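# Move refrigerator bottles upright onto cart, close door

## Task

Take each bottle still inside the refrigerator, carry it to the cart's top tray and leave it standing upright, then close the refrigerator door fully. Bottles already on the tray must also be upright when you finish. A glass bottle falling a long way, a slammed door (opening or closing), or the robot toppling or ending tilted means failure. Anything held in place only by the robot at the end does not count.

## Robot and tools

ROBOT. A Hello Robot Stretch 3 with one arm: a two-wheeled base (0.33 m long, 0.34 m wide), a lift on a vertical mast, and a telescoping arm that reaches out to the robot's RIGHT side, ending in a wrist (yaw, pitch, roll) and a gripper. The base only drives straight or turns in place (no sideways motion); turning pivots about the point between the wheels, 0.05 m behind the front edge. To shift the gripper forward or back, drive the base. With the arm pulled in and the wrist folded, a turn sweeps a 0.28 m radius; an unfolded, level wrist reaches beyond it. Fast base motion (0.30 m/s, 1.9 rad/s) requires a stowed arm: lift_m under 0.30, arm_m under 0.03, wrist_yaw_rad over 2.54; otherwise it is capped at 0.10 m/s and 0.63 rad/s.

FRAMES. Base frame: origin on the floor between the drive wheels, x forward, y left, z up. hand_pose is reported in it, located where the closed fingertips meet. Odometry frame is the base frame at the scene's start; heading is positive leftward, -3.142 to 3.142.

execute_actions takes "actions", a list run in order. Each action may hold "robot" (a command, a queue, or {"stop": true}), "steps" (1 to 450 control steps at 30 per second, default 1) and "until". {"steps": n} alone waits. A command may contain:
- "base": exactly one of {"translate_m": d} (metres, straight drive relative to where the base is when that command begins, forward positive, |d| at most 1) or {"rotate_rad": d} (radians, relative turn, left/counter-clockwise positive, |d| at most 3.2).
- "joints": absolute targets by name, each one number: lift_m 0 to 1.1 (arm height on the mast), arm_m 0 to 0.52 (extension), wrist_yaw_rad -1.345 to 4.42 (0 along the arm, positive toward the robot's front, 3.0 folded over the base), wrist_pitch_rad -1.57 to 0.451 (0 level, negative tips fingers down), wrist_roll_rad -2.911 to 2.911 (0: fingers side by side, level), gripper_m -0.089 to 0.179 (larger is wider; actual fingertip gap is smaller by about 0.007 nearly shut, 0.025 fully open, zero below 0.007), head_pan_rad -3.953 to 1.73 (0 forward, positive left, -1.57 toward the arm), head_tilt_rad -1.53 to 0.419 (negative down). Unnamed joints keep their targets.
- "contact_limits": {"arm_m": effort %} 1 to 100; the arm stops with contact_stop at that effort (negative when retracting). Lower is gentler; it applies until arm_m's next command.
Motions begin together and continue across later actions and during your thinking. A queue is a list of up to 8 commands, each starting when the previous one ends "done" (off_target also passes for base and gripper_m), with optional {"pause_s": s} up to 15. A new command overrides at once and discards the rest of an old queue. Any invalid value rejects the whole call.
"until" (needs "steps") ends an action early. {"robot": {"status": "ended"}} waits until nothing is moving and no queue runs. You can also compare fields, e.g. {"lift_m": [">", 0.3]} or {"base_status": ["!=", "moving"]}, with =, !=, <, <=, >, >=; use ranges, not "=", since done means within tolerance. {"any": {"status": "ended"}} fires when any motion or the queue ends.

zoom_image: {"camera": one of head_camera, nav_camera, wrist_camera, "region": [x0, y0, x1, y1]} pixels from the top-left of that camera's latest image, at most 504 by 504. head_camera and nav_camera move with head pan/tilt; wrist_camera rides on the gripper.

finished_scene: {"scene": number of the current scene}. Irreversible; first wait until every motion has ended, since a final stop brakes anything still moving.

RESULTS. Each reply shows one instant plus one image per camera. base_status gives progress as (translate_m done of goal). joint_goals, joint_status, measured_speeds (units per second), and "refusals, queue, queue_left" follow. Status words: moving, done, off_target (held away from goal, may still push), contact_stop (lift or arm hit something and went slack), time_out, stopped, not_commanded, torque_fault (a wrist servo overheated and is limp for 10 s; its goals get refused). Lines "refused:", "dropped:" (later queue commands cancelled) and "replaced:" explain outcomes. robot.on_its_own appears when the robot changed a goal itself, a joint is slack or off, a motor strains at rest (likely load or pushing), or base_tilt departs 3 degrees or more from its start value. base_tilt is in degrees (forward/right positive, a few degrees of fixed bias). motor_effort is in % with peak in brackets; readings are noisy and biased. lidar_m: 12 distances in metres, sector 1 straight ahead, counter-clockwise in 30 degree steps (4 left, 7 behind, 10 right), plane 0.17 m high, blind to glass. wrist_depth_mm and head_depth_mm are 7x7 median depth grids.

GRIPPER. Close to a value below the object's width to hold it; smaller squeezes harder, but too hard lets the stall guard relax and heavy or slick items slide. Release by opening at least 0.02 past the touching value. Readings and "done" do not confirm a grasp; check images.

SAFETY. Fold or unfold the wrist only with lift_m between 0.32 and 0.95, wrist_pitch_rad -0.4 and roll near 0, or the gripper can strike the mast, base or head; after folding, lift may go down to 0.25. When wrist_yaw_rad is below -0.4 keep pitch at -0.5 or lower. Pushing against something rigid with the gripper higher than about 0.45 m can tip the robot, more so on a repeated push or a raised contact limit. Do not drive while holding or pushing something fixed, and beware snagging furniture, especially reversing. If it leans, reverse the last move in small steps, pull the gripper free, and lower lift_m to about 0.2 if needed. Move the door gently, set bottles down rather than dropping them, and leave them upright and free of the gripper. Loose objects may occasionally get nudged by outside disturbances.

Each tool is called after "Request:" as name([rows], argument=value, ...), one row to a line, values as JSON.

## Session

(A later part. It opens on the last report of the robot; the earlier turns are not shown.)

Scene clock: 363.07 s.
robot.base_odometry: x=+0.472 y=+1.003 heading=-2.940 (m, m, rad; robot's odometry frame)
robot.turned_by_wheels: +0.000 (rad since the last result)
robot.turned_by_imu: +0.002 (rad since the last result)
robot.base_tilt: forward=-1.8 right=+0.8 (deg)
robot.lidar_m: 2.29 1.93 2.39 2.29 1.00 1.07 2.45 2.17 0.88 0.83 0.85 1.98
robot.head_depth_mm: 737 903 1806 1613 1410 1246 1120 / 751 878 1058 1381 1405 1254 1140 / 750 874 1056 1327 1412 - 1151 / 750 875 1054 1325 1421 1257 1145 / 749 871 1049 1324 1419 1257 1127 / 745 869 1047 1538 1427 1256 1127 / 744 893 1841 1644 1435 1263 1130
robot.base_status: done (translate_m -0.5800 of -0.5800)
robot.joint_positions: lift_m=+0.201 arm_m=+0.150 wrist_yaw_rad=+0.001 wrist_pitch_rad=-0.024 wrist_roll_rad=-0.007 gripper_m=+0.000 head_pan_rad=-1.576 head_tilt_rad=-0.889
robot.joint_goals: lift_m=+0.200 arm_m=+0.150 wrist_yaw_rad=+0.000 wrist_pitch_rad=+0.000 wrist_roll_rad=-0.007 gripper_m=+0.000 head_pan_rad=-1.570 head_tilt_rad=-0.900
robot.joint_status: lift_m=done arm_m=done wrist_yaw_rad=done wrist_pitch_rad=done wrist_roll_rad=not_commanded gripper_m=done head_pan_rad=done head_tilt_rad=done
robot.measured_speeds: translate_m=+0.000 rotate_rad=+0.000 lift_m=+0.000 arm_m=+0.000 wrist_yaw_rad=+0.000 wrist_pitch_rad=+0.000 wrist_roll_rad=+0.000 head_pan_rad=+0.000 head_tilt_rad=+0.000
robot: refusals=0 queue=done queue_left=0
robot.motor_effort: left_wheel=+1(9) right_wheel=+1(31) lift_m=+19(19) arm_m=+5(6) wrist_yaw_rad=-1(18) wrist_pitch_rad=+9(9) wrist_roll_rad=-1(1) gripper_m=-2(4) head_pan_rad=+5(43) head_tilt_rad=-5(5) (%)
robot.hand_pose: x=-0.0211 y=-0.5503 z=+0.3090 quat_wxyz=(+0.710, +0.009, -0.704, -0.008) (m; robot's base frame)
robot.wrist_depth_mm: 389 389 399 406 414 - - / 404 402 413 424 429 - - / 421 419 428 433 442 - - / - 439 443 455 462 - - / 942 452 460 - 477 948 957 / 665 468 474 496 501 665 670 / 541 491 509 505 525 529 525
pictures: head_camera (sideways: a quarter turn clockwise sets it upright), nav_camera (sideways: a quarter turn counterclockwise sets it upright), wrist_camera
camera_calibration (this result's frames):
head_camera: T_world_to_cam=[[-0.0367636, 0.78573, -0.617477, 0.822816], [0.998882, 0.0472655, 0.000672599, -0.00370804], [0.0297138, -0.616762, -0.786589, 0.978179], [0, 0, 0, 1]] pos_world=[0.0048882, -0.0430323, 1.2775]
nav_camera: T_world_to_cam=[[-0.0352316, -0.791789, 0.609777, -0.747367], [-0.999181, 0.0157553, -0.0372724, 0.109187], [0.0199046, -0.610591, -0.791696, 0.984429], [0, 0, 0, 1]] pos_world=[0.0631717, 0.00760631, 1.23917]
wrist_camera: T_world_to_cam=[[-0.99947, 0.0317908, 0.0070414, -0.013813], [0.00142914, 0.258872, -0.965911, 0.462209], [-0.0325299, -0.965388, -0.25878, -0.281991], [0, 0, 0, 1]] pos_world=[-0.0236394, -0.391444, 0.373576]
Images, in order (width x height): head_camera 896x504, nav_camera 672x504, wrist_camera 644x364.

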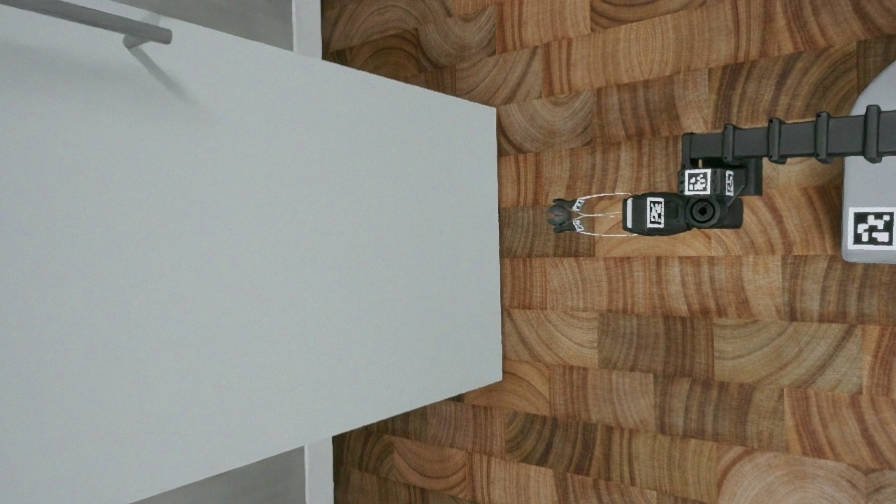

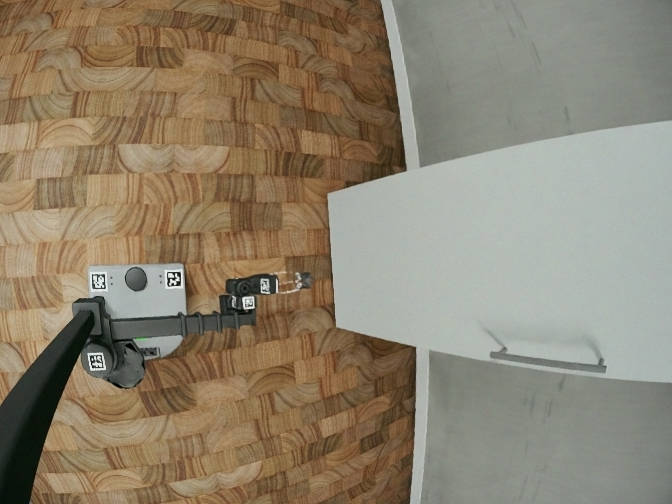

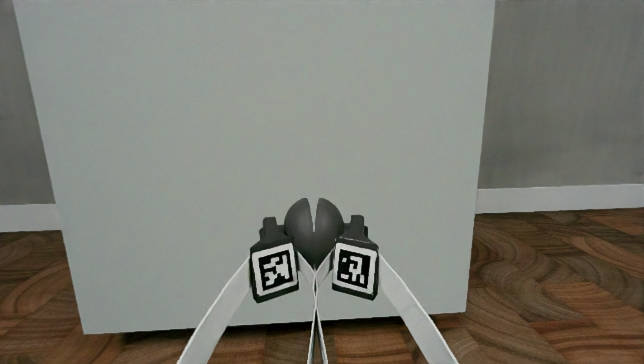

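Request:
execute_actions([
  {"robot":{"joints":{"arm_m":0.47,"head_pan_rad":-3.9,"head_tilt_rad":-0.4},"contact_limits":{"arm_m":20}},"steps":450,"until":{"robot":{"status":"ended"}}},
  {"robot":{"joints":{"arm_m":0.37}},"steps":450,"until":{"robot":{"status":"ended"}}},
])

Scene clock: 370.30 s.
robot.base_odometry: x=+0.472 y=+1.003 heading=-2.940 (m, m, rad; robot's odometry frame)
robot.turned_by_wheels: +0.000 (rad since the last result)
robot.turned_by_imu: +0.001 (rad since the last result)
robot.base_tilt: forward=-1.7 right=+0.8 (deg)
robot.lidar_m: 2.29 1.93 2.39 2.29 1.00 1.07 2.45 2.16 0.88 0.83 0.85 1.98
robot.head_depth_mm: 2300 - - - - - - / 2437 2621 2629 1275 1399 1497 - / 2688 2866 2986 1242 1454 1554 1383 / 2907 3125 3379 1317 1457 1564 1388 / 2723 2942 3170 3001 2211 1695 1385 / 2515 2693 2881 2979 2211 1696 1381 / 2349 2499 2683 2798 2207 1711 1391
robot.base_status: done (translate_m -0.5800 of -0.5800)
robot.joint_positions: lift_m=+0.201 arm_m=+0.370 wrist_yaw_rad=+0.000 wrist_pitch_rad=-0.024 wrist_roll_rad=-0.007 gripper_m=+0.000 head_pan_rad=-3.893 head_tilt_rad=-0.408
robot.joint_goals: lift_m=+0.200 arm_m=+0.370 wrist_yaw_rad=+0.000 wrist_pitch_rad=+0.000 wrist_roll_rad=-0.007 gripper_m=+0.000 head_pan_rad=-3.900 head_tilt_rad=-0.400
robot.joint_status: lift_m=done arm_m=done wrist_yaw_rad=done wrist_pitch_rad=done wrist_roll_rad=not_commanded gripper_m=done head_pan_rad=done head_tilt_rad=done
robot.measured_speeds: translate_m=+0.000 rotate_rad=+0.000 lift_m=+0.000 arm_m=+0.000 wrist_yaw_rad=+0.000 wrist_pitch_rad=+0.000 wrist_roll_rad=+0.000 head_pan_rad=+0.000 head_tilt_rad=+0.000
robot: refusals=0 queue=done queue_left=0
robot.motor_effort: left_wheel=+0(5) right_wheel=+1(6) lift_m=+19(19) arm_m=-5(17) wrist_yaw_rad=-1(1) wrist_pitch_rad=+9(10) wrist_roll_rad=-1(1) gripper_m=-2(3) head_pan_rad=-4(60) head_tilt_rad=+3(28) (%)
robot.hand_pose: x=-0.0213 y=-0.7709 z=+0.3089 quat_wxyz=(+0.710, +0.009, -0.704, -0.009) (m; robot's base frame)
robot.wrist_depth_mm: 195 197 202 205 209 214 218 / 201 204 208 213 216 220 225 / 207 212 216 221 225 228 234 / 216 219 224 228 235 239 245 / 224 228 231 - 243 248 256 / 232 238 240 249 254 258 268 / 242 245 252 258 263 269 475
pictures: head_camera (sideways: a quarter turn clockwise sets it upright), nav_camera (sideways: a quarter turn counterclockwise sets it upright), wrist_camera
replaced: robot.arm_m: its motion had ended contact_stop
camera_calibration (this result's frames):
head_camera: T_world_to_cam=[[0.327919, -0.249976, -0.911033, 1.20326], [-0.647245, -0.761907, -0.0239122, 0.0383474], [-0.688145, 0.597503, -0.411639, 0.494798], [0, 0, 0, 1]] pos_world=[-0.0292576, 0.0343602, 1.3008]
nav_camera: T_world_to_cam=[[-0.285585, 0.308905, 0.907204, -1.13354], [0.67612, 0.735825, -0.0377092, 0.0995601], [-0.679192, 0.60261, -0.418998, 0.503868], [0, 0, 0, 1]] pos_world=[-0.0488136, -0.0267388, 1.24323]
wrist_camera: T_world_to_cam=[[-0.999446, 0.0325391, 0.00705282, -0.00641573], [0.00162342, 0.259205, -0.965821, 0.519478], [-0.033255, -0.965274, -0.259114, -0.494861], [0, 0, 0, 1]] pos_world=[-0.0237121, -0.612119, 0.373543]
Images, in order (width x height): head_camera 896x504, nav_camera 672x504, wrist_camera 644x364.

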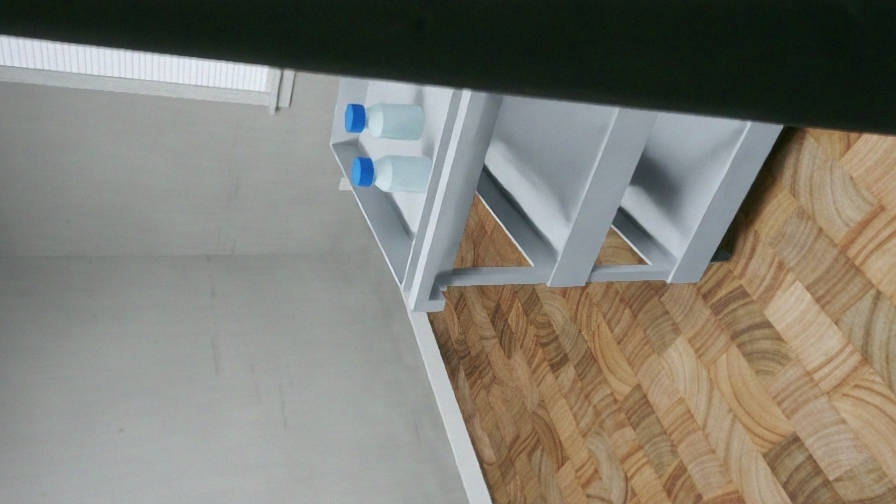

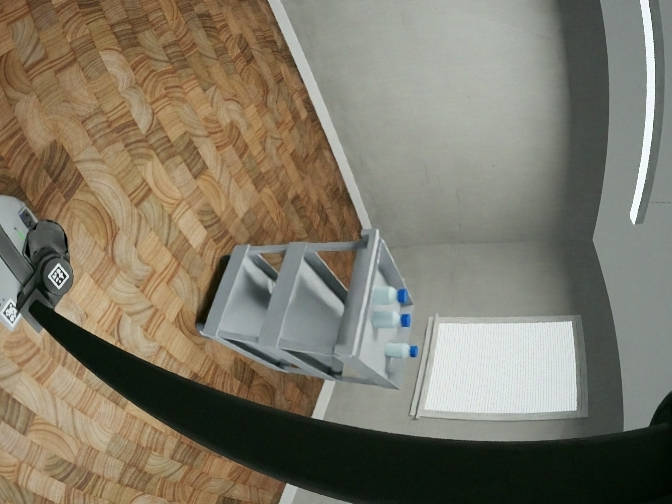

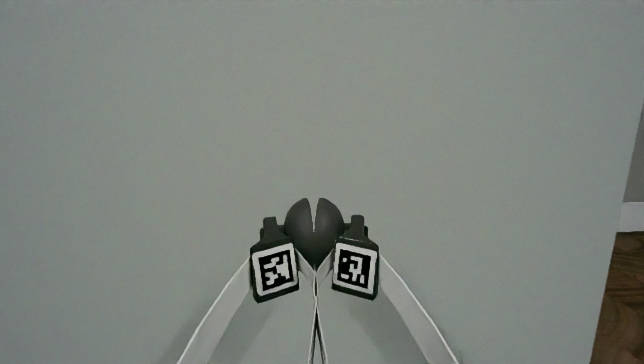

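Request:
finished_scene(scene=2)

The scene is finished: the task was done.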